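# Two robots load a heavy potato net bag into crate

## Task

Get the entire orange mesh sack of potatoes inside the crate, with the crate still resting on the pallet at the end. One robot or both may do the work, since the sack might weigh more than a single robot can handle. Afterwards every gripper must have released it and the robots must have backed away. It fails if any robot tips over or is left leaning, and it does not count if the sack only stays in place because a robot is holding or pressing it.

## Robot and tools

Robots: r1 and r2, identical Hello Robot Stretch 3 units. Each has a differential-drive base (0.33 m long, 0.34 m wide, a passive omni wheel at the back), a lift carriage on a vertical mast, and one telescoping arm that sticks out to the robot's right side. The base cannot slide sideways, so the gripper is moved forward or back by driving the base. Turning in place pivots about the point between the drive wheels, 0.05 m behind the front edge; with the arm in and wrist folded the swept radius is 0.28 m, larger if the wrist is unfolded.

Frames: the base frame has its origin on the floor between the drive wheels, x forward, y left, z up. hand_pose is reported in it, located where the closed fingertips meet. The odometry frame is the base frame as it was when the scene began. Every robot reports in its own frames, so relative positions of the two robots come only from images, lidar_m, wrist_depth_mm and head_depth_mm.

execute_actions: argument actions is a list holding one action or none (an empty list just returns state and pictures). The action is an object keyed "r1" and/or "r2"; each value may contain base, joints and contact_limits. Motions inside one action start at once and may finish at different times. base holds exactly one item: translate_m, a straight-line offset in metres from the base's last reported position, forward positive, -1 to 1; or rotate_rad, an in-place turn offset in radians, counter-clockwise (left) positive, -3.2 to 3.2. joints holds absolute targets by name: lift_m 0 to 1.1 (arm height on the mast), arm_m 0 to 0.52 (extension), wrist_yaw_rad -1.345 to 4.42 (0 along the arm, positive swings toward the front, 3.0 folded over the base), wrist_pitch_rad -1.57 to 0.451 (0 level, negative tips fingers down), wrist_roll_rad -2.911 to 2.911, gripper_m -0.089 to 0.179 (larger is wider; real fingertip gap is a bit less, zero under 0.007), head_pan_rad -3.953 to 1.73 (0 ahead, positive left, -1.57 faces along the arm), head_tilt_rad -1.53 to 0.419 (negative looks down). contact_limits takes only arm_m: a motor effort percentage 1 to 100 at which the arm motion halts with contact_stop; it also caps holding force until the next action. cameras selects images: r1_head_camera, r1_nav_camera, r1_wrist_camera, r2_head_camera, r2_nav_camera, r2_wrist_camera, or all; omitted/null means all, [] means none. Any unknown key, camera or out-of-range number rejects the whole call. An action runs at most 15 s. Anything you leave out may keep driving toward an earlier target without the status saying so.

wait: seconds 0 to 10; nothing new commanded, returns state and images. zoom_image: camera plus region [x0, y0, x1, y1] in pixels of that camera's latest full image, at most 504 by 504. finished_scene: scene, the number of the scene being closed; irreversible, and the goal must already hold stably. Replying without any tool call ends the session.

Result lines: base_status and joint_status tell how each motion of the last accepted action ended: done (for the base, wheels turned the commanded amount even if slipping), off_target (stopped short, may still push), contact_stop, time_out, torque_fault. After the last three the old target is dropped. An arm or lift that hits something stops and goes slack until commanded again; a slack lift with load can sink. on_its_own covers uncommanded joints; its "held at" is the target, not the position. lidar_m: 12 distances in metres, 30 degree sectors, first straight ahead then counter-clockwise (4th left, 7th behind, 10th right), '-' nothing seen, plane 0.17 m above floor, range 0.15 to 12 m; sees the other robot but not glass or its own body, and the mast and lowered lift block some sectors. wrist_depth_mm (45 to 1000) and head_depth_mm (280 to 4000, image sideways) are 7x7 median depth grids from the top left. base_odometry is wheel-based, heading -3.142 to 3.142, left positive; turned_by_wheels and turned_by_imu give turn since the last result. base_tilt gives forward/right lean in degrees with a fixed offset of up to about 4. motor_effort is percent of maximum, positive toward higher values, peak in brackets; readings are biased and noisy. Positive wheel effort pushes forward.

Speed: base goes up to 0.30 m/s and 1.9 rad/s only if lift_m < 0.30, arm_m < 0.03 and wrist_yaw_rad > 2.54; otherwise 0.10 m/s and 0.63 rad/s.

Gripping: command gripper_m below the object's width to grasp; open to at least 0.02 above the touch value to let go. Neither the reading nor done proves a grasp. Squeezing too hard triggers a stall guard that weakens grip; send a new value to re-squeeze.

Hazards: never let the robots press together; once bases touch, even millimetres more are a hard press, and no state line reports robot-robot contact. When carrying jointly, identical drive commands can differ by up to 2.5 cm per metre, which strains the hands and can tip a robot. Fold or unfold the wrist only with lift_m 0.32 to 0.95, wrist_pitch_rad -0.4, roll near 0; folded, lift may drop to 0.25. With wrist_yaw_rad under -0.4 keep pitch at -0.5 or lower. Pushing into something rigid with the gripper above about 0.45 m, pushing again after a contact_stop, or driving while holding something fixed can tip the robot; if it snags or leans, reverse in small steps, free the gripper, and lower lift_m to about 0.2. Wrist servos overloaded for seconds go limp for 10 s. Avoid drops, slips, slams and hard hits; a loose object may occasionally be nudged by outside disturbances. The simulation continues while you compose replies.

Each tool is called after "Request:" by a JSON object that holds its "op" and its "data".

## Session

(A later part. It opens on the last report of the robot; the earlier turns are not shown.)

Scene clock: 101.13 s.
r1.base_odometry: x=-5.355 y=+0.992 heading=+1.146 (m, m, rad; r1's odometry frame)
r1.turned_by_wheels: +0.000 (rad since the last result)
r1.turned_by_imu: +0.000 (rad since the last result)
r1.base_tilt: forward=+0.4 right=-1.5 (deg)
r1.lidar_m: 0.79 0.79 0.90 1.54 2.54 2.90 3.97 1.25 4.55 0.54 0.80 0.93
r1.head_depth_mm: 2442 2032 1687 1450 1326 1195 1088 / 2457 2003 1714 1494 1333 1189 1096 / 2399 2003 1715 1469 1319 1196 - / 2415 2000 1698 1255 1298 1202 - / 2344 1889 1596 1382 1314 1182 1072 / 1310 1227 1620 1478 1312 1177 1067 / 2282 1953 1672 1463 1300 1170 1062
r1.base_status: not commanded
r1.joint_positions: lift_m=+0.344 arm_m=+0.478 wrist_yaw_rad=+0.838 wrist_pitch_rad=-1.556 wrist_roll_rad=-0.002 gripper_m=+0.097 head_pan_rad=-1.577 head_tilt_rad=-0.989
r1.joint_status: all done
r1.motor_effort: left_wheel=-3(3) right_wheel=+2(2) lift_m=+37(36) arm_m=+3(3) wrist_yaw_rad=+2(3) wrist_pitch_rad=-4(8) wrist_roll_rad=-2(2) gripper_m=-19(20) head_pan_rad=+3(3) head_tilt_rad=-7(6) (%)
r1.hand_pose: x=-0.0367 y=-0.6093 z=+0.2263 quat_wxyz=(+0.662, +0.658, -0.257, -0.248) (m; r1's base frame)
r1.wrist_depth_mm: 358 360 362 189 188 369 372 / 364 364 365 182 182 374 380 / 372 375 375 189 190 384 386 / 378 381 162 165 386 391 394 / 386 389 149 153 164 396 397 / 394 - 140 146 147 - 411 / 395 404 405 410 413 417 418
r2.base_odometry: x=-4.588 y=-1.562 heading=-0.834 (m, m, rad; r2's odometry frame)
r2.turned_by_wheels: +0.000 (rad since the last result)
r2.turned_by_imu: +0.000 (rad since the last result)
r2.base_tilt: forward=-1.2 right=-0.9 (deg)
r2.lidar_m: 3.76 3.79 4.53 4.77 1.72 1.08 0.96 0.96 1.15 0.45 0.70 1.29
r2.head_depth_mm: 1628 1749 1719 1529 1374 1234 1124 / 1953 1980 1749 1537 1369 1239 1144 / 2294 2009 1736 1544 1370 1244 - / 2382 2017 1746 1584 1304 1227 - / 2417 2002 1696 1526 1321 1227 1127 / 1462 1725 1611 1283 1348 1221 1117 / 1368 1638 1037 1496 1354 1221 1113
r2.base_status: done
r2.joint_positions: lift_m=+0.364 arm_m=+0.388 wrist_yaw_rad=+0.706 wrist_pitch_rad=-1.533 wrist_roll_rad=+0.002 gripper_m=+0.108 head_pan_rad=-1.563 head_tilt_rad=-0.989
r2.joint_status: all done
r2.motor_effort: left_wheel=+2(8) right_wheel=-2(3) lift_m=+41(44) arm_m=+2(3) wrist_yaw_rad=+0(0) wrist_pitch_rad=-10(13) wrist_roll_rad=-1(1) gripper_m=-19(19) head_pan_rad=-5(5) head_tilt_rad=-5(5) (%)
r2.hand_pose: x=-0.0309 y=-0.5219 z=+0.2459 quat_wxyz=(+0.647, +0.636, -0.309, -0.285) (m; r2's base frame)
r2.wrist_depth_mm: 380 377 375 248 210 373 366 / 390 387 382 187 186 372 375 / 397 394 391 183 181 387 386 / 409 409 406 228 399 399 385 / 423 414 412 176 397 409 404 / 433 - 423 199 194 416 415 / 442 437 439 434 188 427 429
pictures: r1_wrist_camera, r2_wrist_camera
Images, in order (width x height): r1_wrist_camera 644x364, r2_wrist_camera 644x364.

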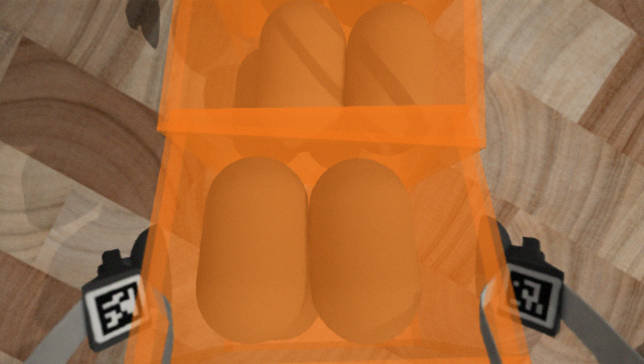

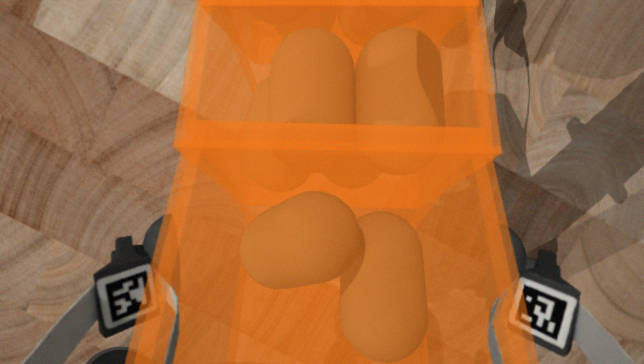

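Request:
{"op": "execute_actions", "data": {"actions": [{"r1":{"base":{"translate_m":-0.5},"joints":{"lift_m":0.69,"arm_m":0.486,"head_pan_rad":-2.3,"head_tilt_rad":-1.2}},"r2":{"base":{"translate_m":0.5},"joints":{"lift_m":0.71,"arm_m":0.400,"head_pan_rad":-0.5,"head_tilt_rad":-1.1}}}], "cameras": ["r2_wrist_camera","r1_wrist_camera","r1_head_camera","r2_head_camera"]}}

Scene clock: 107.60 s.
r1.base_odometry: x=-5.561 y=+0.537 heading=+1.146 (m, m, rad; r1's odometry frame)
r1.turned_by_wheels: +0.000 (rad since the last result)
r1.turned_by_imu: +0.003 (rad since the last result)
r1.base_tilt: forward=+0.3 right=-1.5 (deg)
r1.lidar_m: 1.28 1.28 1.46 2.40 2.40 2.75 3.50 0.90 0.89 1.42 2.65 1.50
r1.head_depth_mm: 1776 1448 1369 1352 1284 - - / 1757 1436 1335 1319 1282 1149 1073 / 1449 1438 1345 1254 - - 1092 / 1481 1422 1354 - 1164 - 1089 / 1733 1370 1357 1194 1155 1149 1086 / 1734 1504 1293 1216 1236 1157 1086 / 1719 1506 1268 1314 1235 1150 1081
r1.base_status: done
r1.joint_positions: lift_m=+0.689 arm_m=+0.486 wrist_yaw_rad=+0.838 wrist_pitch_rad=-1.539 wrist_roll_rad=-0.001 gripper_m=+0.097 head_pan_rad=-2.293 head_tilt_rad=-1.185
r1.joint_status: all done
r1.motor_effort: left_wheel=+0(8) right_wheel=+0(4) lift_m=+37(43) arm_m=+3(4) wrist_yaw_rad=+3(2) wrist_pitch_rad=-10(10) wrist_roll_rad=-2(2) gripper_m=-20(19) head_pan_rad=-4(42) head_tilt_rad=-9(29) (%)
r1.hand_pose: x=-0.0334 y=-0.6203 z=+0.5710 quat_wxyz=(+0.664, +0.656, -0.263, -0.243) (m; r1's base frame)
r1.wrist_depth_mm: 682 695 701 187 190 592 605 / 699 701 716 182 184 595 602 / 712 715 715 190 189 728 612 / 732 714 162 164 610 618 625 / 732 750 149 153 162 638 633 / 756 - 140 146 147 - 534 / 744 - 638 646 657 652 530
r2.base_odometry: x=-4.252 y=-1.933 heading=-0.834 (m, m, rad; r2's odometry frame)
r2.turned_by_wheels: +0.000 (rad since the last result)
r2.turned_by_imu: -0.003 (rad since the last result)
r2.base_tilt: forward=-1.1 right=-0.7 (deg)
r2.lidar_m: 3.27 3.28 3.94 4.87 2.65 1.64 1.45 1.45 1.73 1.41 0.89 0.90
r2.head_depth_mm: 2047 1694 1507 1317 1317 1220 1126 / 2058 1654 1470 1336 1287 1212 1134 / 1661 1617 1402 1359 1238 1208 - / 1681 1605 1379 1356 1270 1208 - / 2030 1521 1408 1353 1309 1203 1137 / 2017 1662 1502 1438 1306 1199 1115 / 2019 1667 1572 1429 1305 1204 1108
r2.base_status: done
r2.joint_positions: lift_m=+0.709 arm_m=+0.400 wrist_yaw_rad=+0.706 wrist_pitch_rad=-1.515 wrist_roll_rad=+0.000 gripper_m=+0.108 head_pan_rad=-0.507 head_tilt_rad=-1.087
r2.joint_status: all done
r2.motor_effort: left_wheel=+4(6) right_wheel=-5(6) lift_m=+42(45) arm_m=+1(4) wrist_yaw_rad=-1(1) wrist_pitch_rad=-19(20) wrist_roll_rad=+0(1) gripper_m=-19(19) head_pan_rad=+4(55) head_tilt_rad=-6(15) (%)
r2.hand_pose: x=-0.0279 y=-0.5375 z=+0.5907 quat_wxyz=(+0.650, +0.633, -0.314, -0.279) (m; r2's base frame)
r2.wrist_depth_mm: 611 677 592 247 218 684 676 / 605 607 592 189 188 706 698 / 742 607 728 184 183 711 715 / 756 754 747 233 744 756 740 / 779 781 776 178 755 757 762 / 797 - 775 199 195 766 735 / 816 815 - 789 190 797 803
pictures: r1_head_camera (sideways: a quarter turn clockwise sets it upright), r1_wrist_camera, r2_head_camera (sideways: a quarter turn clockwise sets it upright), r2_wrist_camera
Images, in order (width x height): r1_head_camera 896x504, r1_wrist_camera 644x364, r2_head_camera 896x504, r2_wrist_camera 644x364.

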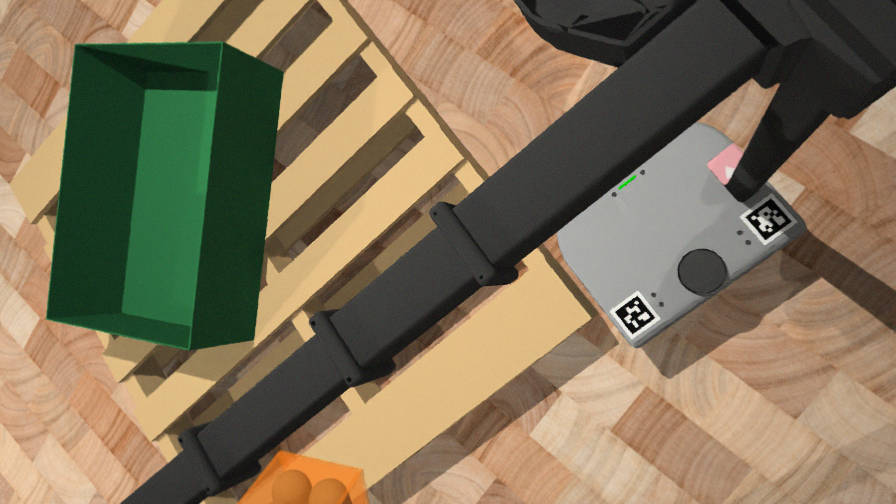

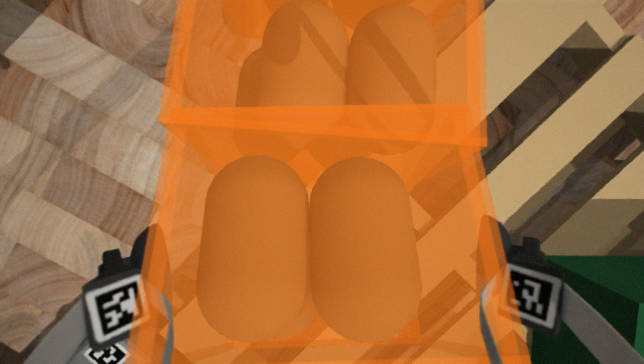

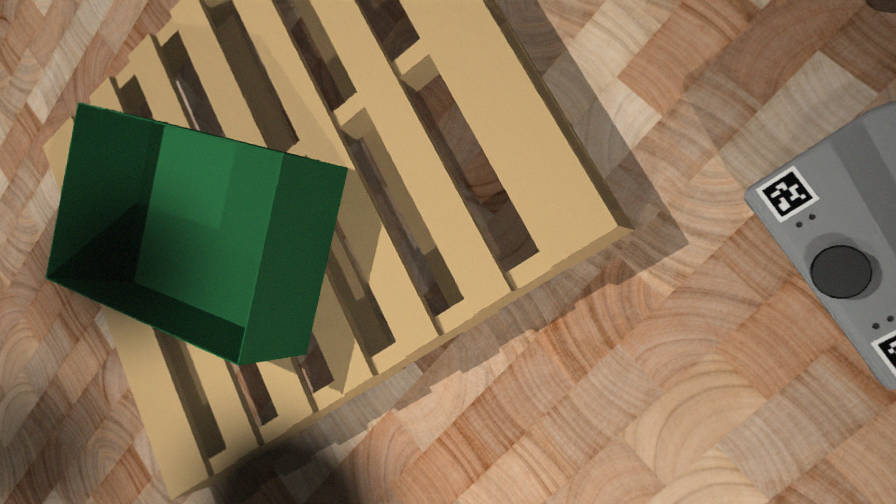

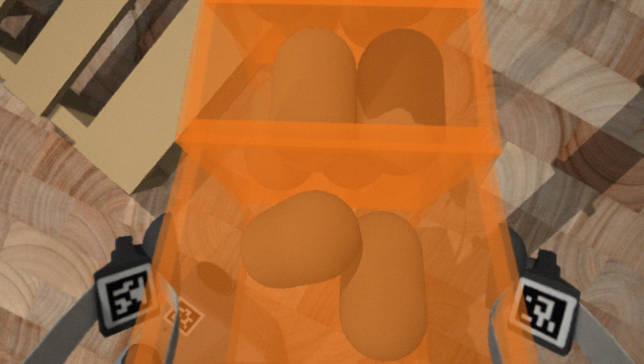

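Request:
{"op": "zoom_image", "data": {"camera": "r1_head_camera", "region": [500, 200, 700, 380]}}

Request:
{"op": "zoom_image", "data": {"camera": "r2_head_camera", "region": [560, 90, 896, 300]}}

Region (500, 200, 700, 380) of r1_head_camera's 896x504 image, scaled by 2.520, with more detail than that image has; it fills the top 454 rows of this view, and the rest is white.

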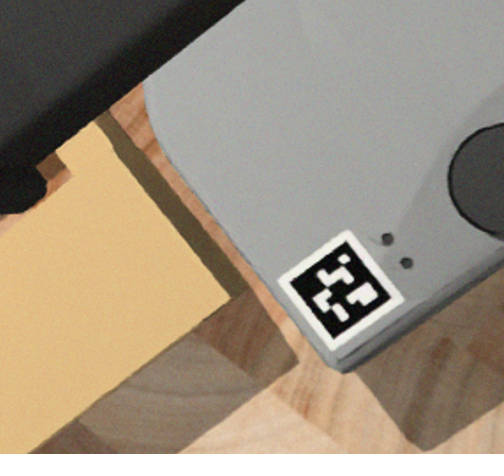

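Region (560, 90, 896, 300) of r2_head_camera's 896x504 image, scaled by 1.500, with more detail than that image has; it fills the top 315 rows of this view, and the rest is white.

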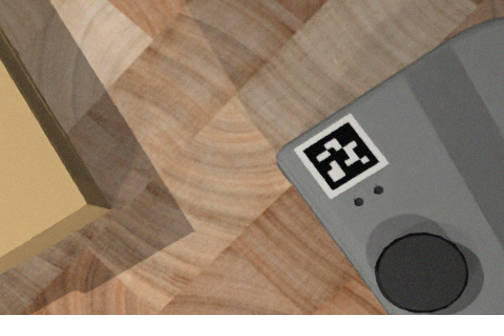

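Request:
{"op": "execute_actions", "data": {"actions": [{"r1":{"base":{"translate_m":-0.45},"joints":{"arm_m":0.494,"head_pan_rad":-1.9,"head_tilt_rad":-1.2}},"r2":{"base":{"translate_m":0.46},"joints":{"arm_m":0.435,"head_pan_rad":-1.0,"head_tilt_rad":-1.1}}}], "cameras": ["r2_wrist_camera","r1_wrist_camera","r1_head_camera","r2_head_camera"]}}

Scene clock: 113.77 s.
r1.base_odometry: x=-5.746 y=+0.127 heading=+1.146 (m, m, rad; r1's odometry frame)
r1.turned_by_wheels: +0.000 (rad since the last result)
r1.turned_by_imu: +0.002 (rad since the last result)
r1.base_tilt: forward=+0.2 right=-1.5 (deg)
r1.lidar_m: 1.71 1.71 1.97 2.28 2.27 2.61 3.06 0.58 0.58 0.67 3.54 2.00
r1.head_depth_mm: 1767 1605 1342 1253 1256 1193 - / 1752 1344 1310 1261 - - 1104 / 1744 1383 1334 - 1209 - 1079 / 1763 1325 1273 1254 1164 - 1077 / 1711 1235 1267 1230 1201 1156 1083 / - 908 1291 1230 1146 1157 1083 / 1724 939 1328 1284 1125 1149 1079
r1.base_status: done
r1.joint_positions: lift_m=+0.689 arm_m=+0.494 wrist_yaw_rad=+0.838 wrist_pitch_rad=-1.553 wrist_roll_rad=+0.000 gripper_m=+0.097 head_pan_rad=-1.907 head_tilt_rad=-1.185
r1.joint_status: all done
r1.motor_effort: left_wheel=-3(6) right_wheel=+4(6) lift_m=+38(37) arm_m=+4(6) wrist_yaw_rad=+3(3) wrist_pitch_rad=-6(10) wrist_roll_rad=-2(2) gripper_m=-21(19) head_pan_rad=+4(33) head_tilt_rad=-9(10) (%)
r1.hand_pose: x=-0.0361 y=-0.6258 z=+0.5712 quat_wxyz=(+0.663, +0.658, -0.259, -0.248) (m; r1's base frame)
r1.wrist_depth_mm: 675 575 588 191 193 584 586 / 582 579 595 183 183 581 543 / 587 688 593 188 189 603 588 / 598 607 165 166 600 612 593 / 734 613 151 153 166 626 594 / 763 - 140 146 148 - 563 / 769 - 628 642 640 659 591
r2.base_odometry: x=-3.943 y=-2.274 heading=-0.834 (m, m, rad; r2's odometry frame)
r2.turned_by_wheels: +0.000 (rad since the last result)
r2.turned_by_imu: -0.003 (rad since the last result)
r2.base_tilt: forward=-1.2 right=-0.9 (deg)
r2.lidar_m: 2.86 2.86 3.38 4.96 3.56 2.15 1.90 1.90 2.26 0.66 0.59 0.59
r2.head_depth_mm: 820 1583 977 891 1190 1131 1137 / 893 994 991 1306 1297 1108 1147 / 2042 1635 1420 1318 1197 1173 - / 2030 1526 1436 1261 1213 1206 - / 2018 1530 1426 1261 1233 1202 1116 / 2017 1493 1414 1287 1262 1198 1111 / 2002 1763 1476 1321 1280 1202 1108
r2.base_status: done
r2.joint_positions: lift_m=+0.709 arm_m=+0.435 wrist_yaw_rad=+0.706 wrist_pitch_rad=-1.528 wrist_roll_rad=-0.003 gripper_m=+0.108 head_pan_rad=-0.993 head_tilt_rad=-1.087
r2.joint_status: all done
r2.motor_effort: left_wheel=+2(7) right_wheel=-2(5) lift_m=+42(41) arm_m=+2(3) wrist_yaw_rad=-1(1) wrist_pitch_rad=-12(20) wrist_roll_rad=+1(2) gripper_m=-19(19) head_pan_rad=-5(46) head_tilt_rad=-6(4) (%)
r2.hand_pose: x=-0.0301 y=-0.5699 z=+0.5909 quat_wxyz=(+0.649, +0.636, -0.309, -0.282) (m; r2's base frame)
r2.wrist_depth_mm: 521 483 452 249 216 667 576 / 621 605 594 191 189 577 710 / 640 669 612 184 184 594 717 / 751 636 755 234 617 743 720 / 776 775 642 177 635 761 750 / 801 - 670 195 197 768 776 / 824 - - 799 184 799 792
pictures: r1_head_camera (sideways: a quarter turn clockwise sets it upright), r1_wrist_camera, r2_head_camera (sideways: a quarter turn clockwise sets it upright), r2_wrist_camera
Images, in order (width x height): r1_head_camera 896x504, r1_wrist_camera 644x364, r2_head_camera 896x504, r2_wrist_camera 644x364.

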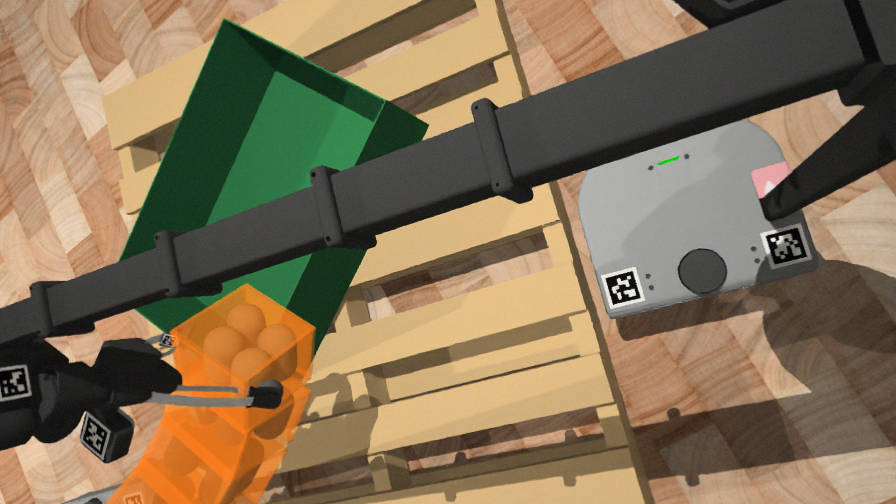

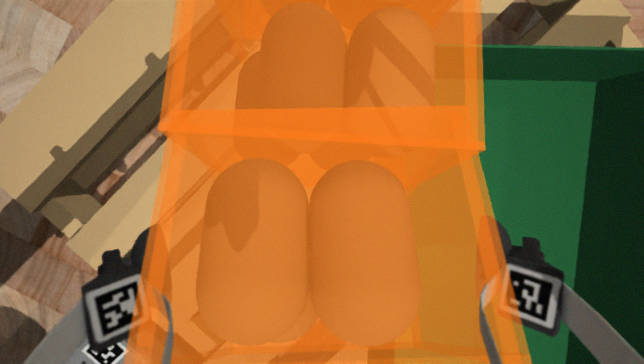

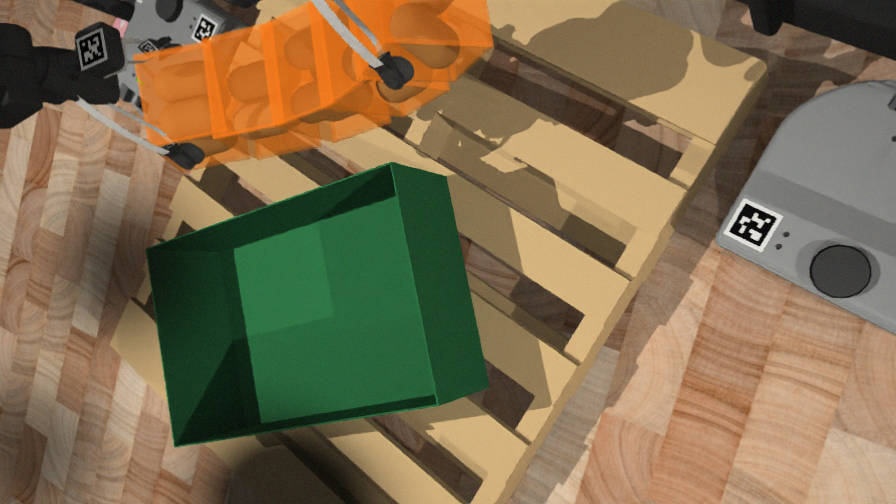

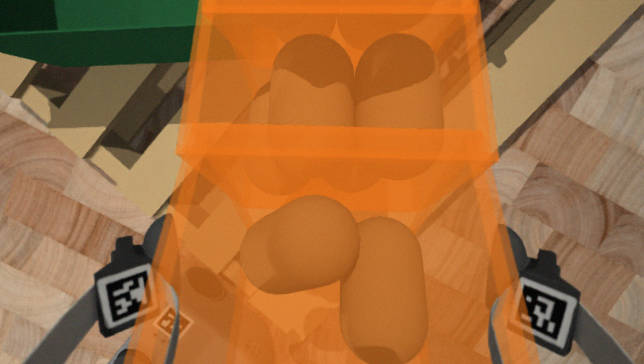

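Request:
{"op": "zoom_image", "data": {"camera": "r1_head_camera", "region": [490, 30, 690, 350]}}

Region (490, 30, 690, 350) of r1_head_camera's 896x504 image, scaled by 1.575, with more detail than that image has; it fills the left 315 columns of this view, and the rest is white.

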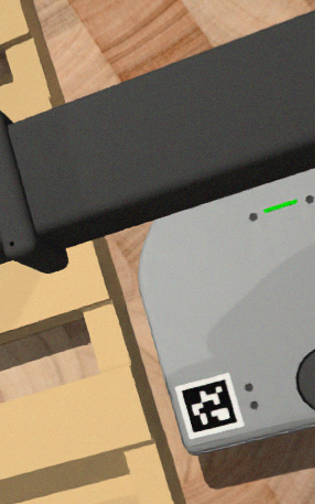

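Request:
{"op": "execute_actions", "data": {"actions": [{"r1":{"base":{"translate_m":-0.437},"joints":{"arm_m":0.498,"head_pan_rad":-1.3,"head_tilt_rad":-1.1}},"r2":{"base":{"translate_m":0.446},"joints":{"arm_m":0.452,"head_pan_rad":-1.3,"head_tilt_rad":-1.1}}}], "cameras": ["r2_wrist_camera","r1_wrist_camera","r1_head_camera","r2_head_camera"]}}

Scene clock: 119.63 s.
r1.base_odometry: x=-5.926 y=-0.272 heading=+1.146 (m, m, rad; r1's odometry frame)
r1.turned_by_wheels: +0.000 (rad since the last result)
r1.turned_by_imu: +0.002 (rad since the last result)
r1.base_tilt: forward=+0.3 right=-1.5 (deg)
r1.lidar_m: 2.14 2.14 2.45 2.15 2.15 2.48 2.64 2.63 0.62 0.41 0.54 2.50
r1.head_depth_mm: 2048 - 1451 1219 - - - / 2000 1756 883 1285 1232 1154 - / 1443 1008 1343 1259 1163 1114 - / 1937 1326 1390 1276 1162 - - / 1976 1660 1341 1303 1190 1159 1087 / 1964 1607 1428 1282 1215 1159 1066 / 1945 1676 1422 1294 1223 1154 1070
r1.base_status: done
r1.joint_positions: lift_m=+0.689 arm_m=+0.498 wrist_yaw_rad=+0.837 wrist_pitch_rad=-1.554 wrist_roll_rad=+0.002 gripper_m=+0.097 head_pan_rad=-1.307 head_tilt_rad=-1.100
r1.joint_status: all done
r1.motor_effort: left_wheel=-4(8) right_wheel=+5(6) lift_m=+37(37) arm_m=+3(4) wrist_yaw_rad=+3(3) wrist_pitch_rad=-6(7) wrist_roll_rad=-4(4) gripper_m=-21(19) head_pan_rad=+4(40) head_tilt_rad=+0(15) (%)
r1.hand_pose: x=-0.0362 y=-0.6297 z=+0.5712 quat_wxyz=(+0.662, +0.657, -0.260, -0.249) (m; r1's base frame)
r1.wrist_depth_mm: 574 566 565 190 192 582 595 / 575 581 524 182 183 709 605 / 710 587 527 189 188 613 611 / 602 605 163 166 522 619 753 / 733 636 150 154 165 684 763 / 741 - 140 147 148 - 782 / 767 - 640 640 786 794 797
r2.base_odometry: x=-3.643 y=-2.604 heading=-0.834 (m, m, rad; r2's odometry frame)
r2.turned_by_wheels: +0.000 (rad since the last result)
r2.turned_by_imu: -0.003 (rad since the last result)
r2.base_tilt: forward=-1.1 right=-0.8 (deg)
r2.lidar_m: 2.42 2.42 2.87 5.07 4.39 2.64 2.33 2.33 0.53 0.38 0.53 2.74
r2.head_depth_mm: 2163 1764 1473 1215 - - - / 2096 - 1209 1287 1237 1181 - / 1956 1617 929 1282 1171 1193 - / 1676 1009 1390 1294 1199 1209 - / 1945 1520 1391 1296 1219 1199 1114 / 2016 1777 1390 1379 1208 1196 1107 / 1990 1777 1576 1288 1221 1194 1107
r2.base_status: done
r2.joint_positions: lift_m=+0.709 arm_m=+0.452 wrist_yaw_rad=+0.706 wrist_pitch_rad=-1.529 wrist_roll_rad=+0.000 gripper_m=+0.108 head_pan_rad=-1.293 head_tilt_rad=-1.087
r2.joint_status: all done
r2.motor_effort: left_wheel=+3(8) right_wheel=-2(5) lift_m=+42(42) arm_m=+1(3) wrist_yaw_rad=-1(1) wrist_pitch_rad=-12(12) wrist_roll_rad=+0(1) gripper_m=-19(19) head_pan_rad=-5(34) head_tilt_rad=-6(4) (%)
r2.hand_pose: x=-0.0303 y=-0.5867 z=+0.5909 quat_wxyz=(+0.648, +0.636, -0.309, -0.283) (m; r2's base frame)
r2.wrist_depth_mm: 603 586 508 251 214 520 584 / 608 693 576 190 190 531 592 / 727 642 490 185 184 528 606 / 787 675 540 230 600 538 616 / 780 771 483 178 452 561 642 / 821 - 639 196 196 642 642 / 803 - - 671 184 661 790
pictures: r1_head_camera (sideways: a quarter turn clockwise sets it upright), r1_wrist_camera, r2_head_camera (sideways: a quarter turn clockwise sets it upright), r2_wrist_camera
Images, in order (width x height): r1_head_camera 896x504, r1_wrist_camera 644x364, r2_head_camera 896x504, r2_wrist_camera 644x364.

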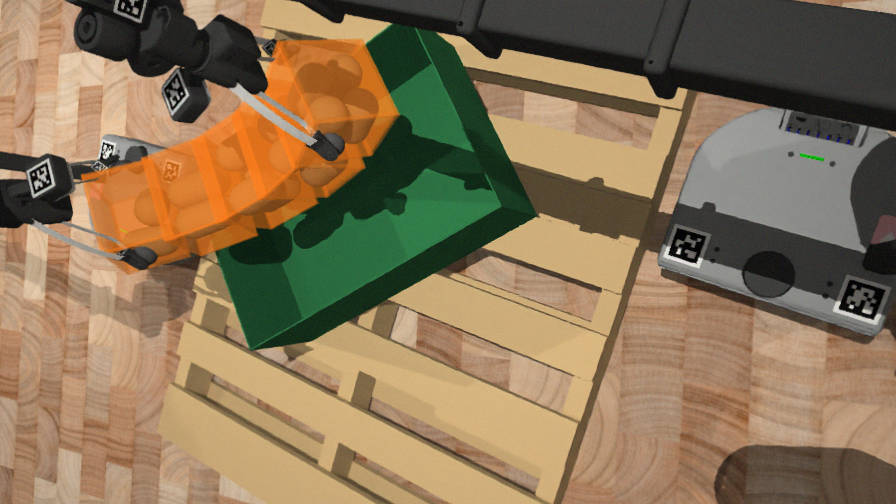

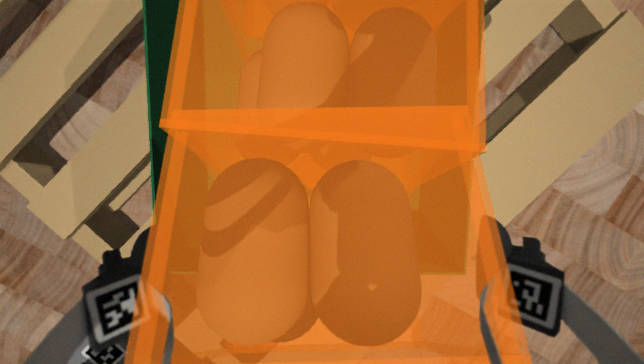

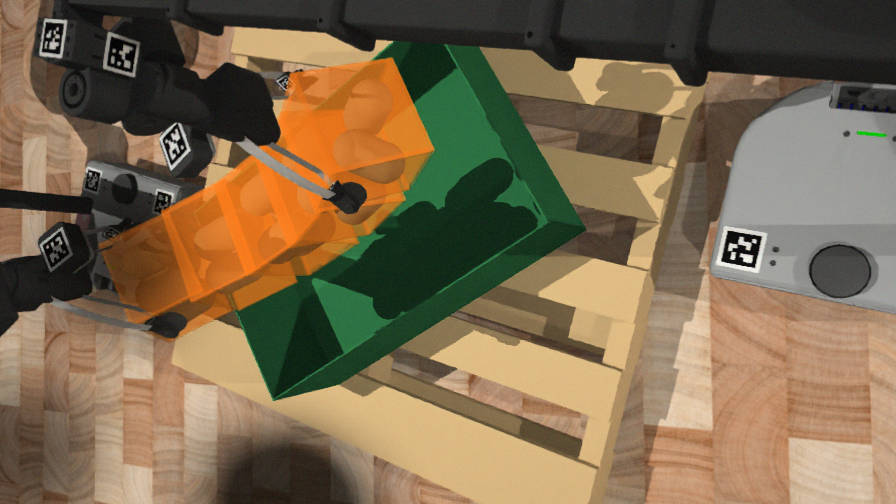

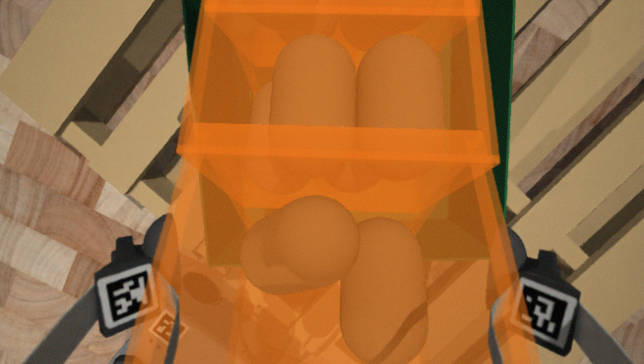

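Request:
{"op": "execute_actions", "data": {"actions": [{"r1":{"base":{"translate_m":0.008},"joints":{"arm_m":0.496,"lift_m":0.55}},"r2":{"base":{"translate_m":-0.017},"joints":{"arm_m":0.462,"lift_m":0.565}}}], "cameras": ["r2_wrist_camera","r1_wrist_camera","r2_head_camera"]}}

Scene clock: 122.03 s.
r1.base_odometry: x=-5.923 y=-0.264 heading=+1.146 (m, m, rad; r1's odometry frame)
r1.turned_by_wheels: +0.000 (rad since the last result)
r1.turned_by_imu: +0.000 (rad since the last result)
r1.base_tilt: forward=+0.2 right=-1.4 (deg)
r1.lidar_m: 2.13 2.13 2.44 2.15 2.16 2.47 2.65 2.64 0.61 0.41 0.55 2.48
r1.head_depth_mm: 2009 1818 1373 1257 1166 1144 1082 / 1986 1777 1154 1246 1249 - - / 1640 1372 1127 1250 1184 1119 - / 868 1341 1376 1273 1164 - - / 1957 1671 1344 1308 1189 1163 1082 / 1953 1602 1432 1287 1214 1158 1070 / 1947 1705 1416 1281 1221 1154 1066
r1.base_status: done
r1.joint_positions: lift_m=+0.550 arm_m=+0.496 wrist_yaw_rad=+0.837 wrist_pitch_rad=-1.554 wrist_roll_rad=+0.002 gripper_m=+0.097 head_pan_rad=-1.307 head_tilt_rad=-1.100
r1.joint_status: all done
r1.motor_effort: left_wheel=-2(7) right_wheel=+2(11) lift_m=+29(34) arm_m=-4(2) wrist_yaw_rad=+3(3) wrist_pitch_rad=-5(5) wrist_roll_rad=-4(4) gripper_m=-20(20) head_pan_rad=+3(4) head_tilt_rad=+0(0) (%)
r1.hand_pose: x=-0.0363 y=-0.6281 z=+0.4317 quat_wxyz=(+0.662, +0.658, -0.259, -0.249) (m; r1's base frame)
r1.wrist_depth_mm: 432 352 439 194 195 354 540 / 563 357 441 185 185 350 470 / 448 357 451 189 191 351 468 / 456 356 165 167 460 348 479 / 494 335 150 154 468 325 609 / 488 - 140 146 148 - 626 / 612 323 288 289 308 332 639
r2.base_odometry: x=-3.655 y=-2.591 heading=-0.834 (m, m, rad; r2's odometry frame)
r2.turned_by_wheels: +0.000 (rad since the last result)
r2.turned_by_imu: +0.001 (rad since the last result)
r2.base_tilt: forward=-1.2 right=-0.6 (deg)
r2.lidar_m: 2.44 2.43 2.89 5.06 4.34 2.62 2.32 2.32 0.56 0.38 0.51 2.76
r2.head_depth_mm: 2064 1845 1572 1395 1284 1176 1126 / 2060 1866 1386 1235 1300 1160 - / 1994 1635 1128 1263 1183 1198 - / 1745 1144 1138 1290 1197 1205 - / 864 1574 1381 1288 1222 1204 1111 / 2032 1768 1389 1369 1204 1204 1107 / 2014 1768 1585 1278 1225 1198 1110
r2.base_status: done
r2.joint_positions: lift_m=+0.565 arm_m=+0.462 wrist_yaw_rad=+0.706 wrist_pitch_rad=-1.533 wrist_roll_rad=+0.000 gripper_m=+0.108 head_pan_rad=-1.293 head_tilt_rad=-1.087
r2.joint_status: all done
r2.motor_effort: left_wheel=+4(6) right_wheel=-4(7) lift_m=+33(39) arm_m=+2(3) wrist_yaw_rad=-1(1) wrist_pitch_rad=-9(12) wrist_roll_rad=+0(0) gripper_m=-19(19) head_pan_rad=-5(4) head_tilt_rad=-6(5) (%)
r2.hand_pose: x=-0.0310 y=-0.5958 z=+0.4464 quat_wxyz=(+0.648, +0.636, -0.308, -0.285) (m; r2's base frame)
r2.wrist_depth_mm: 550 327 443 247 212 371 434 / 567 323 453 188 188 378 439 / 483 348 459 184 181 385 460 / 486 347 477 233 466 383 476 / 628 396 462 179 439 385 481 / 657 - 346 197 196 346 510 / 668 - 546 526 185 514 514
pictures: r1_wrist_camera, r2_head_camera (sideways: a quarter turn clockwise sets it upright), r2_wrist_camera
Images, in order (width x height): r1_wrist_camera 644x364, r2_head_camera 896x504, r2_wrist_camera 644x364.

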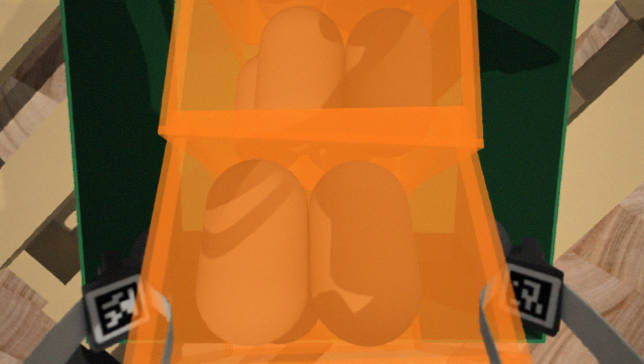

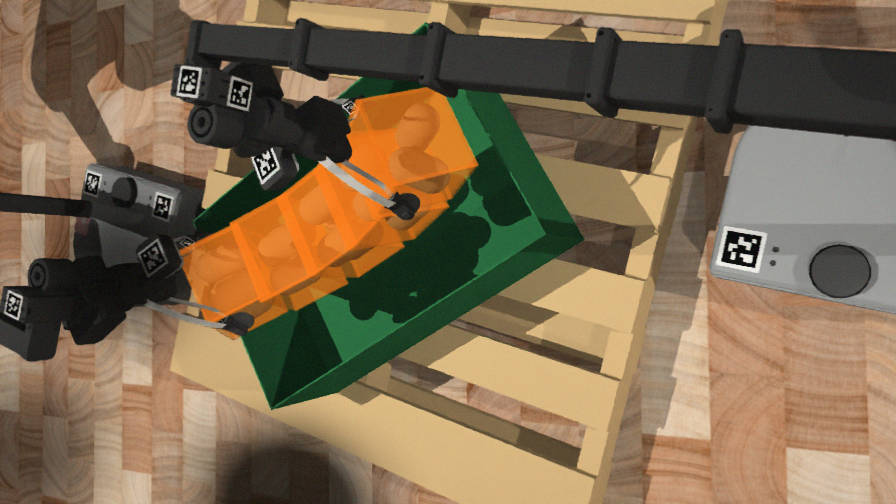

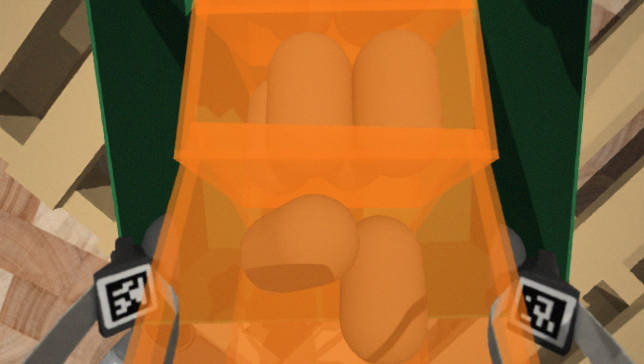

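Request:
{"op": "execute_actions", "data": {"actions": [{"r1":{"joints":{"lift_m":0.455}},"r2":{"joints":{"lift_m":0.465}}}], "cameras": ["r2_head_camera","r1_head_camera"]}}

Scene clock: 123.87 s.
r1.base_odometry: x=-5.923 y=-0.264 heading=+1.146 (m, m, rad; r1's odometry frame)
r1.turned_by_wheels: +0.000 (rad since the last result)
r1.turned_by_imu: +0.000 (rad since the last result)
r1.base_tilt: forward=+0.3 right=-1.7 (deg)
r1.lidar_m: 2.13 2.13 2.45 2.16 2.15 2.48 2.65 2.64 0.61 0.41 0.55 2.49
r1.head_depth_mm: 2015 1765 1392 1238 1170 1140 1091 / 1998 1750 1266 1143 1192 1137 1090 / 1938 1407 1236 1237 1181 1110 - / 991 1298 1347 1272 1162 - - / 1957 1662 1346 1312 1186 1165 1082 / 1958 1598 1428 1294 1209 1160 1070 / 1955 1715 1420 1282 1228 1152 1066
r1.base_status: not commanded
r1.joint_positions: lift_m=+0.455 arm_m=+0.496 wrist_yaw_rad=+0.837 wrist_pitch_rad=-1.554 wrist_roll_rad=+0.002 gripper_m=+0.097 head_pan_rad=-1.307 head_tilt_rad=-1.100
r1.joint_status: all done
r1.motor_effort: left_wheel=-3(2) right_wheel=+2(2) lift_m=+29(34) arm_m=-4(4) wrist_yaw_rad=+3(3) wrist_pitch_rad=-5(6) wrist_roll_rad=-4(4) gripper_m=-20(20) head_pan_rad=+4(4) head_tilt_rad=+1(1) (%)
r1.hand_pose: x=-0.0363 y=-0.6281 z=+0.3367 quat_wxyz=(+0.662, +0.658, -0.259, -0.249) (m; r1's base frame)
r1.wrist_depth_mm: 245 341 347 196 212 351 237 / 245 353 351 186 186 350 238 / 245 358 356 191 191 350 238 / 247 357 167 167 367 350 235 / 248 336 150 154 373 326 236 / 247 - 140 146 148 - 224 / 236 272 260 260 276 283 236
r2.base_odometry: x=-3.655 y=-2.591 heading=-0.834 (m, m, rad; r2's odometry frame)
r2.turned_by_wheels: +0.000 (rad since the last result)
r2.turned_by_imu: +0.000 (rad since the last result)
r2.base_tilt: forward=-1.2 right=-0.9 (deg)
r2.lidar_m: 2.43 2.44 2.89 5.06 4.34 2.63 2.32 2.32 0.56 0.38 0.50 2.76
r2.head_depth_mm: 2048 1818 1526 1364 1273 1169 1122 / 2059 1794 - 1295 1327 - - / 2008 1624 1371 1145 1190 1194 - / 2041 1228 1238 1274 1199 1203 - / 985 1553 1385 1298 1227 1203 1119 / 2015 1773 1383 1372 1203 1201 1105 / 2012 1775 1579 1287 1222 1200 1105
r2.base_status: not commanded
r2.joint_positions: lift_m=+0.465 arm_m=+0.462 wrist_yaw_rad=+0.706 wrist_pitch_rad=-1.533 wrist_roll_rad=+0.000 gripper_m=+0.108 head_pan_rad=-1.293 head_tilt_rad=-1.087
r2.joint_status: all done
r2.motor_effort: left_wheel=+4(5) right_wheel=-4(4) lift_m=+33(31) arm_m=+2(2) wrist_yaw_rad=-1(1) wrist_pitch_rad=-10(9) wrist_roll_rad=+0(0) gripper_m=-19(19) head_pan_rad=-5(5) head_tilt_rad=-6(5) (%)
r2.hand_pose: x=-0.0309 y=-0.5959 z=+0.3464 quat_wxyz=(+0.648, +0.636, -0.308, -0.285) (m; r2's base frame)
r2.wrist_depth_mm: 232 330 348 247 212 342 242 / 230 328 358 188 187 349 245 / 229 324 363 184 183 356 246 / 227 320 378 231 368 364 251 / 224 303 388 178 375 378 253 / 223 - 344 197 196 351 243 / 232 268 277 259 184 248 231
pictures: r1_head_camera (sideways: a quarter turn clockwise sets it upright), r2_head_camera (sideways: a quarter turn clockwise sets it upright)
Images, in order (width x height): r1_head_camera 896x504, r2_head_camera 896x504.

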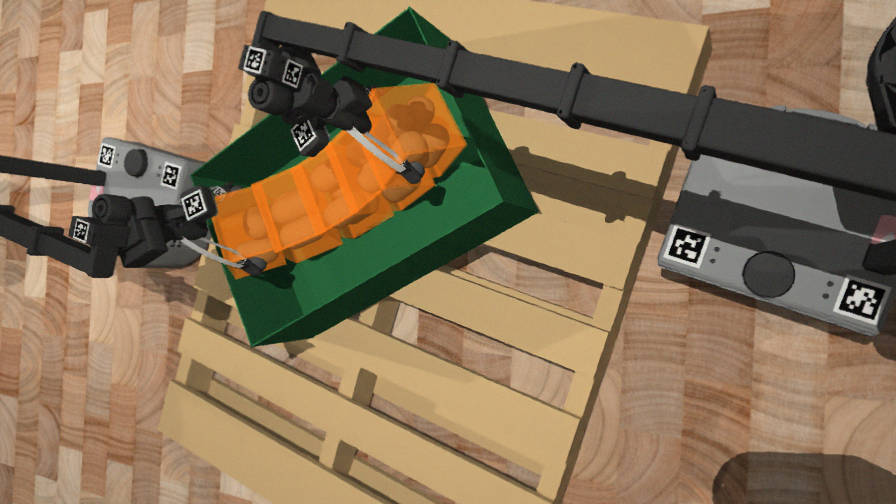

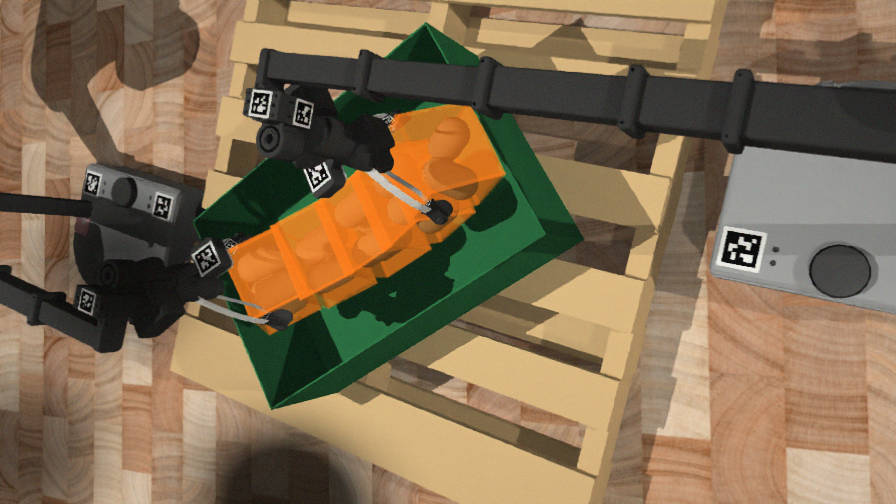

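Request:
{"op": "execute_actions", "data": {"actions": [{"r1":{"base":{"translate_m":-0.012},"joints":{"lift_m":0.40,"arm_m":0.484}},"r2":{"base":{"translate_m":-0.012},"joints":{"lift_m":0.402,"arm_m":0.450}}}], "cameras": ["r2_head_camera"]}}

Request:
{"op": "execute_actions", "data": {"actions": [{"r1":{"base":{"translate_m":-0.014},"joints":{"lift_m":0.355,"arm_m":0.470}},"r2":{"base":{"translate_m":-0.014},"joints":{"lift_m":0.357,"arm_m":0.436}}}], "cameras": ["r2_head_camera","r1_head_camera"]}}

Scene clock: 125.50 s.
r1.base_odometry: x=-5.928 y=-0.275 heading=+1.146 (m, m, rad; r1's odometry frame)
r1.turned_by_wheels: +0.000 (rad since the last result)
r1.turned_by_imu: +0.000 (rad since the last result)
r1.base_tilt: forward=+0.3 right=-1.5 (deg)
r1.lidar_m: 2.14 2.14 2.46 2.15 2.15 2.47 2.63 2.63 0.63 0.41 0.53 2.50
r1.head_depth_mm: 2010 1759 1428 1236 1173 1154 1091 / 1980 1749 1305 1170 1163 1134 1092 / 1933 1551 1369 1204 1162 1117 - / 1638 1116 1306 1257 1164 - - / 1979 1663 1347 1288 1193 1160 1083 / 1960 1603 1437 1281 1216 1161 1068 / 1938 1678 1424 1274 1225 1148 1069
r1.base_status: done
r1.joint_positions: lift_m=+0.400 arm_m=+0.484 wrist_yaw_rad=+0.837 wrist_pitch_rad=-1.525 wrist_roll_rad=+0.002 gripper_m=+0.097 head_pan_rad=-1.307 head_tilt_rad=-1.100
r1.joint_status: all done
r1.motor_effort: left_wheel=+2(7) right_wheel=-4(7) lift_m=+27(29) arm_m=-6(3) wrist_yaw_rad=+3(3) wrist_pitch_rad=-15(17) wrist_roll_rad=-3(3) gripper_m=-20(20) head_pan_rad=+4(3) head_tilt_rad=+0(1) (%)
r1.hand_pose: x=-0.0307 y=-0.6213 z=+0.2813 quat_wxyz=(+0.666, +0.654, -0.269, -0.239) (m; r1's base frame)
r1.wrist_depth_mm: 243 295 297 191 193 305 239 / 245 298 302 183 183 307 240 / 246 306 307 192 195 313 239 / 245 309 160 165 314 316 236 / 245 312 149 152 163 319 237 / 247 - 140 145 149 - 226 / 235 264 251 251 266 282 236
r2.base_odometry: x=-3.663 y=-2.582 heading=-0.833 (m, m, rad; r2's odometry frame)
r2.turned_by_wheels: +0.000 (rad since the last result)
r2.turned_by_imu: +0.001 (rad since the last result)
r2.base_tilt: forward=-1.2 right=-0.8 (deg)
r2.lidar_m: 2.44 2.45 2.91 5.05 4.31 2.60 2.30 2.30 0.57 0.38 0.49 2.77
r2.head_depth_mm: 2046 1798 1523 1351 1270 1174 1125 / 2032 1800 1526 1287 1255 1166 - / 2002 1660 1382 1189 1188 1192 - / 1732 1435 1289 1263 1200 1208 - / 1747 1143 1368 1298 1196 1204 1107 / 2010 1753 1381 1375 1200 1194 1105 / 2006 1761 1582 1287 1235 1196 1110
r2.base_status: done
r2.joint_positions: lift_m=+0.402 arm_m=+0.450 wrist_yaw_rad=+0.706 wrist_pitch_rad=-1.502 wrist_roll_rad=+0.000 gripper_m=+0.108 head_pan_rad=-1.293 head_tilt_rad=-1.087
r2.joint_status: all done
r2.on_its_own: wrist_pitch_rad is at rest, and its effort (-27) is outside its rest range (-20 to +32)
r2.motor_effort: left_wheel=+9(10) right_wheel=-11(11) lift_m=+29(32) arm_m=-5(6) wrist_yaw_rad=-1(1) wrist_pitch_rad=-27(30) wrist_roll_rad=+0(0) gripper_m=-19(19) head_pan_rad=-4(5) head_tilt_rad=-6(7) (%)
r2.hand_pose: x=-0.0257 y=-0.5907 z=+0.2833 quat_wxyz=(+0.652, +0.631, -0.318, -0.274) (m; r2's base frame)
r2.wrist_depth_mm: 233 294 294 194 188 291 242 / 232 303 299 180 177 295 244 / 229 304 302 180 180 300 247 / 228 311 314 230 307 307 250 / 228 301 318 176 216 311 249 / 224 - 321 200 195 320 244 / 211 261 269 252 234 245 229
pictures: r2_head_camera (sideways: a quarter turn clockwise sets it upright)
Images, in order (width x height): r2_head_camera 896x504.

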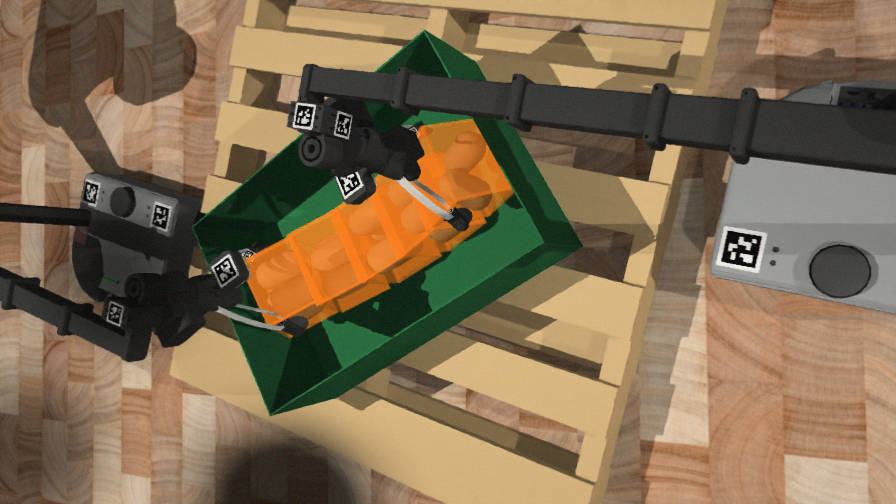

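Scene clock: 126.80 s.
r1.base_odometry: x=-5.933 y=-0.288 heading=+1.146 (m, m, rad; r1's odometry frame)
r1.turned_by_wheels: +0.000 (rad since the last result)
r1.turned_by_imu: +0.000 (rad since the last result)
r1.base_tilt: forward=+0.3 right=-1.6 (deg)
r1.lidar_m: 2.16 2.16 2.47 2.15 2.15 2.47 2.62 2.62 0.65 0.41 0.51 2.52
r1.head_depth_mm: 2015 1756 1438 1256 1192 1150 1088 / 1995 1760 1402 1190 1167 1133 1095 / 1953 1579 1380 1201 1171 1125 - / 1637 1131 1321 1261 1161 - - / 1954 1593 1351 1273 1187 1162 1082 / 1961 1614 1404 1287 1219 1156 1067 / 1930 1670 1425 1299 1225 1152 1070
r1.base_status: done
r1.joint_positions: lift_m=+0.355 arm_m=+0.470 wrist_yaw_rad=+0.837 wrist_pitch_rad=-1.534 wrist_roll_rad=+0.002 gripper_m=+0.097 head_pan_rad=-1.307 head_tilt_rad=-1.100
r1.joint_status: all done
r1.motor_effort: left_wheel=-2(6) right_wheel=+1(9) lift_m=+22(32) arm_m=-5(3) wrist_yaw_rad=+3(3) wrist_pitch_rad=-12(20) wrist_roll_rad=-3(3) gripper_m=-19(20) head_pan_rad=+4(4) head_tilt_rad=+0(0) (%)
r1.hand_pose: x=-0.0324 y=-0.6057 z=+0.2367 quat_wxyz=(+0.665, +0.655, -0.266, -0.242) (m; r1's base frame)
r1.wrist_depth_mm: 243 254 206 154 155 258 236 / 244 259 208 161 159 265 237 / 245 261 262 208 267 269 238 / 246 266 146 150 160 273 237 / 247 270 142 147 153 275 236 / 246 - 140 146 149 - 226 / 223 224 227 238 242 242 220
r2.base_odometry: x=-3.672 y=-2.572 heading=-0.833 (m, m, rad; r2's odometry frame)
r2.turned_by_wheels: +0.000 (rad since the last result)
r2.turned_by_imu: +0.001 (rad since the last result)
r2.base_tilt: forward=-1.0 right=-0.9 (deg)
r2.lidar_m: 2.46 2.46 2.92 5.06 4.27 2.58 2.29 2.29 0.59 0.38 0.47 2.79
r2.head_depth_mm: 2059 1811 1522 1351 1268 1181 1127 / 2051 1788 1610 1265 1212 1182 - / 2055 1775 1394 1192 1202 1197 - / 1745 1611 1332 1254 1173 1204 - / 1743 1076 1369 1292 1192 1203 1117 / 2017 1719 1367 1375 1207 1204 1109 / 2014 1759 1579 1290 1258 1199 1107
r2.base_status: done
r2.joint_positions: lift_m=+0.357 arm_m=+0.436 wrist_yaw_rad=+0.706 wrist_pitch_rad=-1.522 wrist_roll_rad=-0.004 gripper_m=+0.108 head_pan_rad=-1.293 head_tilt_rad=-1.087
r2.joint_status: all done
r2.motor_effort: left_wheel=+8(12) right_wheel=-8(16) lift_m=+23(28) arm_m=-4(6) wrist_yaw_rad=-1(1) wrist_pitch_rad=-16(29) wrist_roll_rad=+2(2) gripper_m=-19(19) head_pan_rad=-4(5) head_tilt_rad=-6(6) (%)
r2.hand_pose: x=-0.0290 y=-0.5727 z=+0.2388 quat_wxyz=(+0.650, +0.635, -0.310, -0.280) (m; r2's base frame)
r2.wrist_depth_mm: 232 250 208 149 146 245 242 / 232 259 255 153 150 251 244 / 230 265 261 206 257 258 244 / 230 269 266 171 263 261 244 / 226 275 272 177 197 268 249 / 224 - 278 278 195 274 243 / 209 224 225 221 219 207 210
pictures: r1_head_camera (sideways: a quarter turn clockwise sets it upright), r2_head_camera (sideways: a quarter turn clockwise sets it upright)
Images, in order (width x height): r1_head_camera 896x504, r2_head_camera 896x504.

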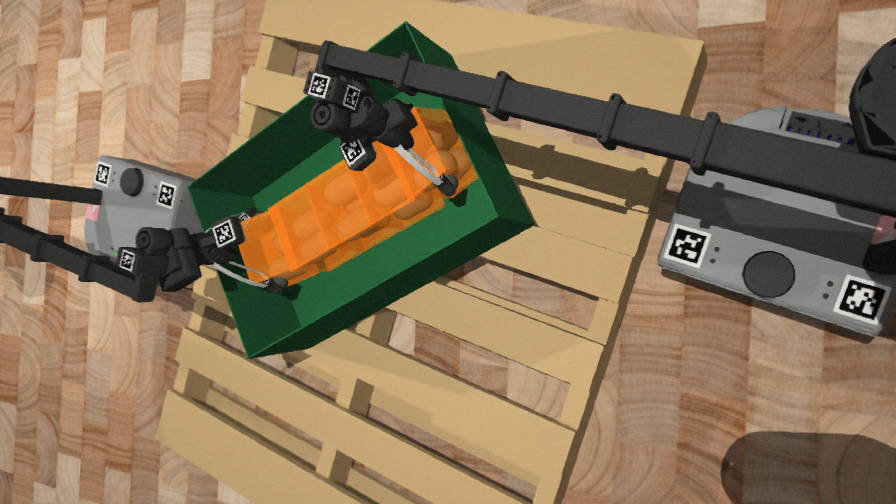

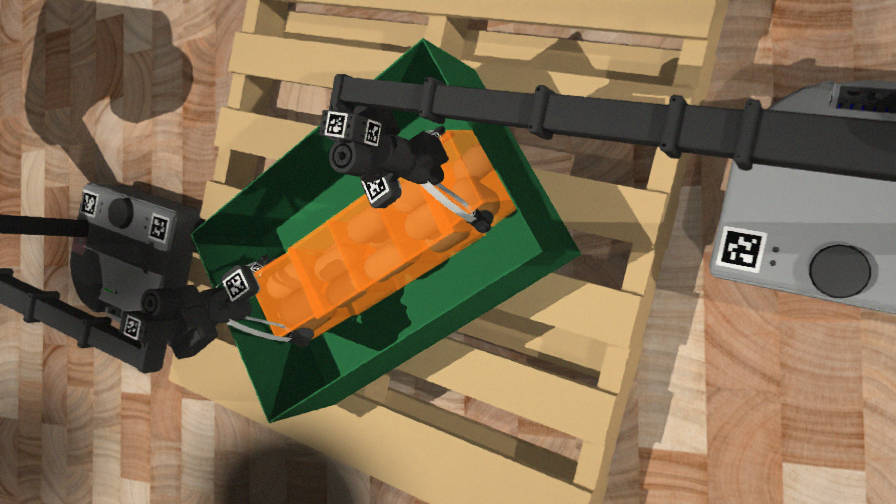

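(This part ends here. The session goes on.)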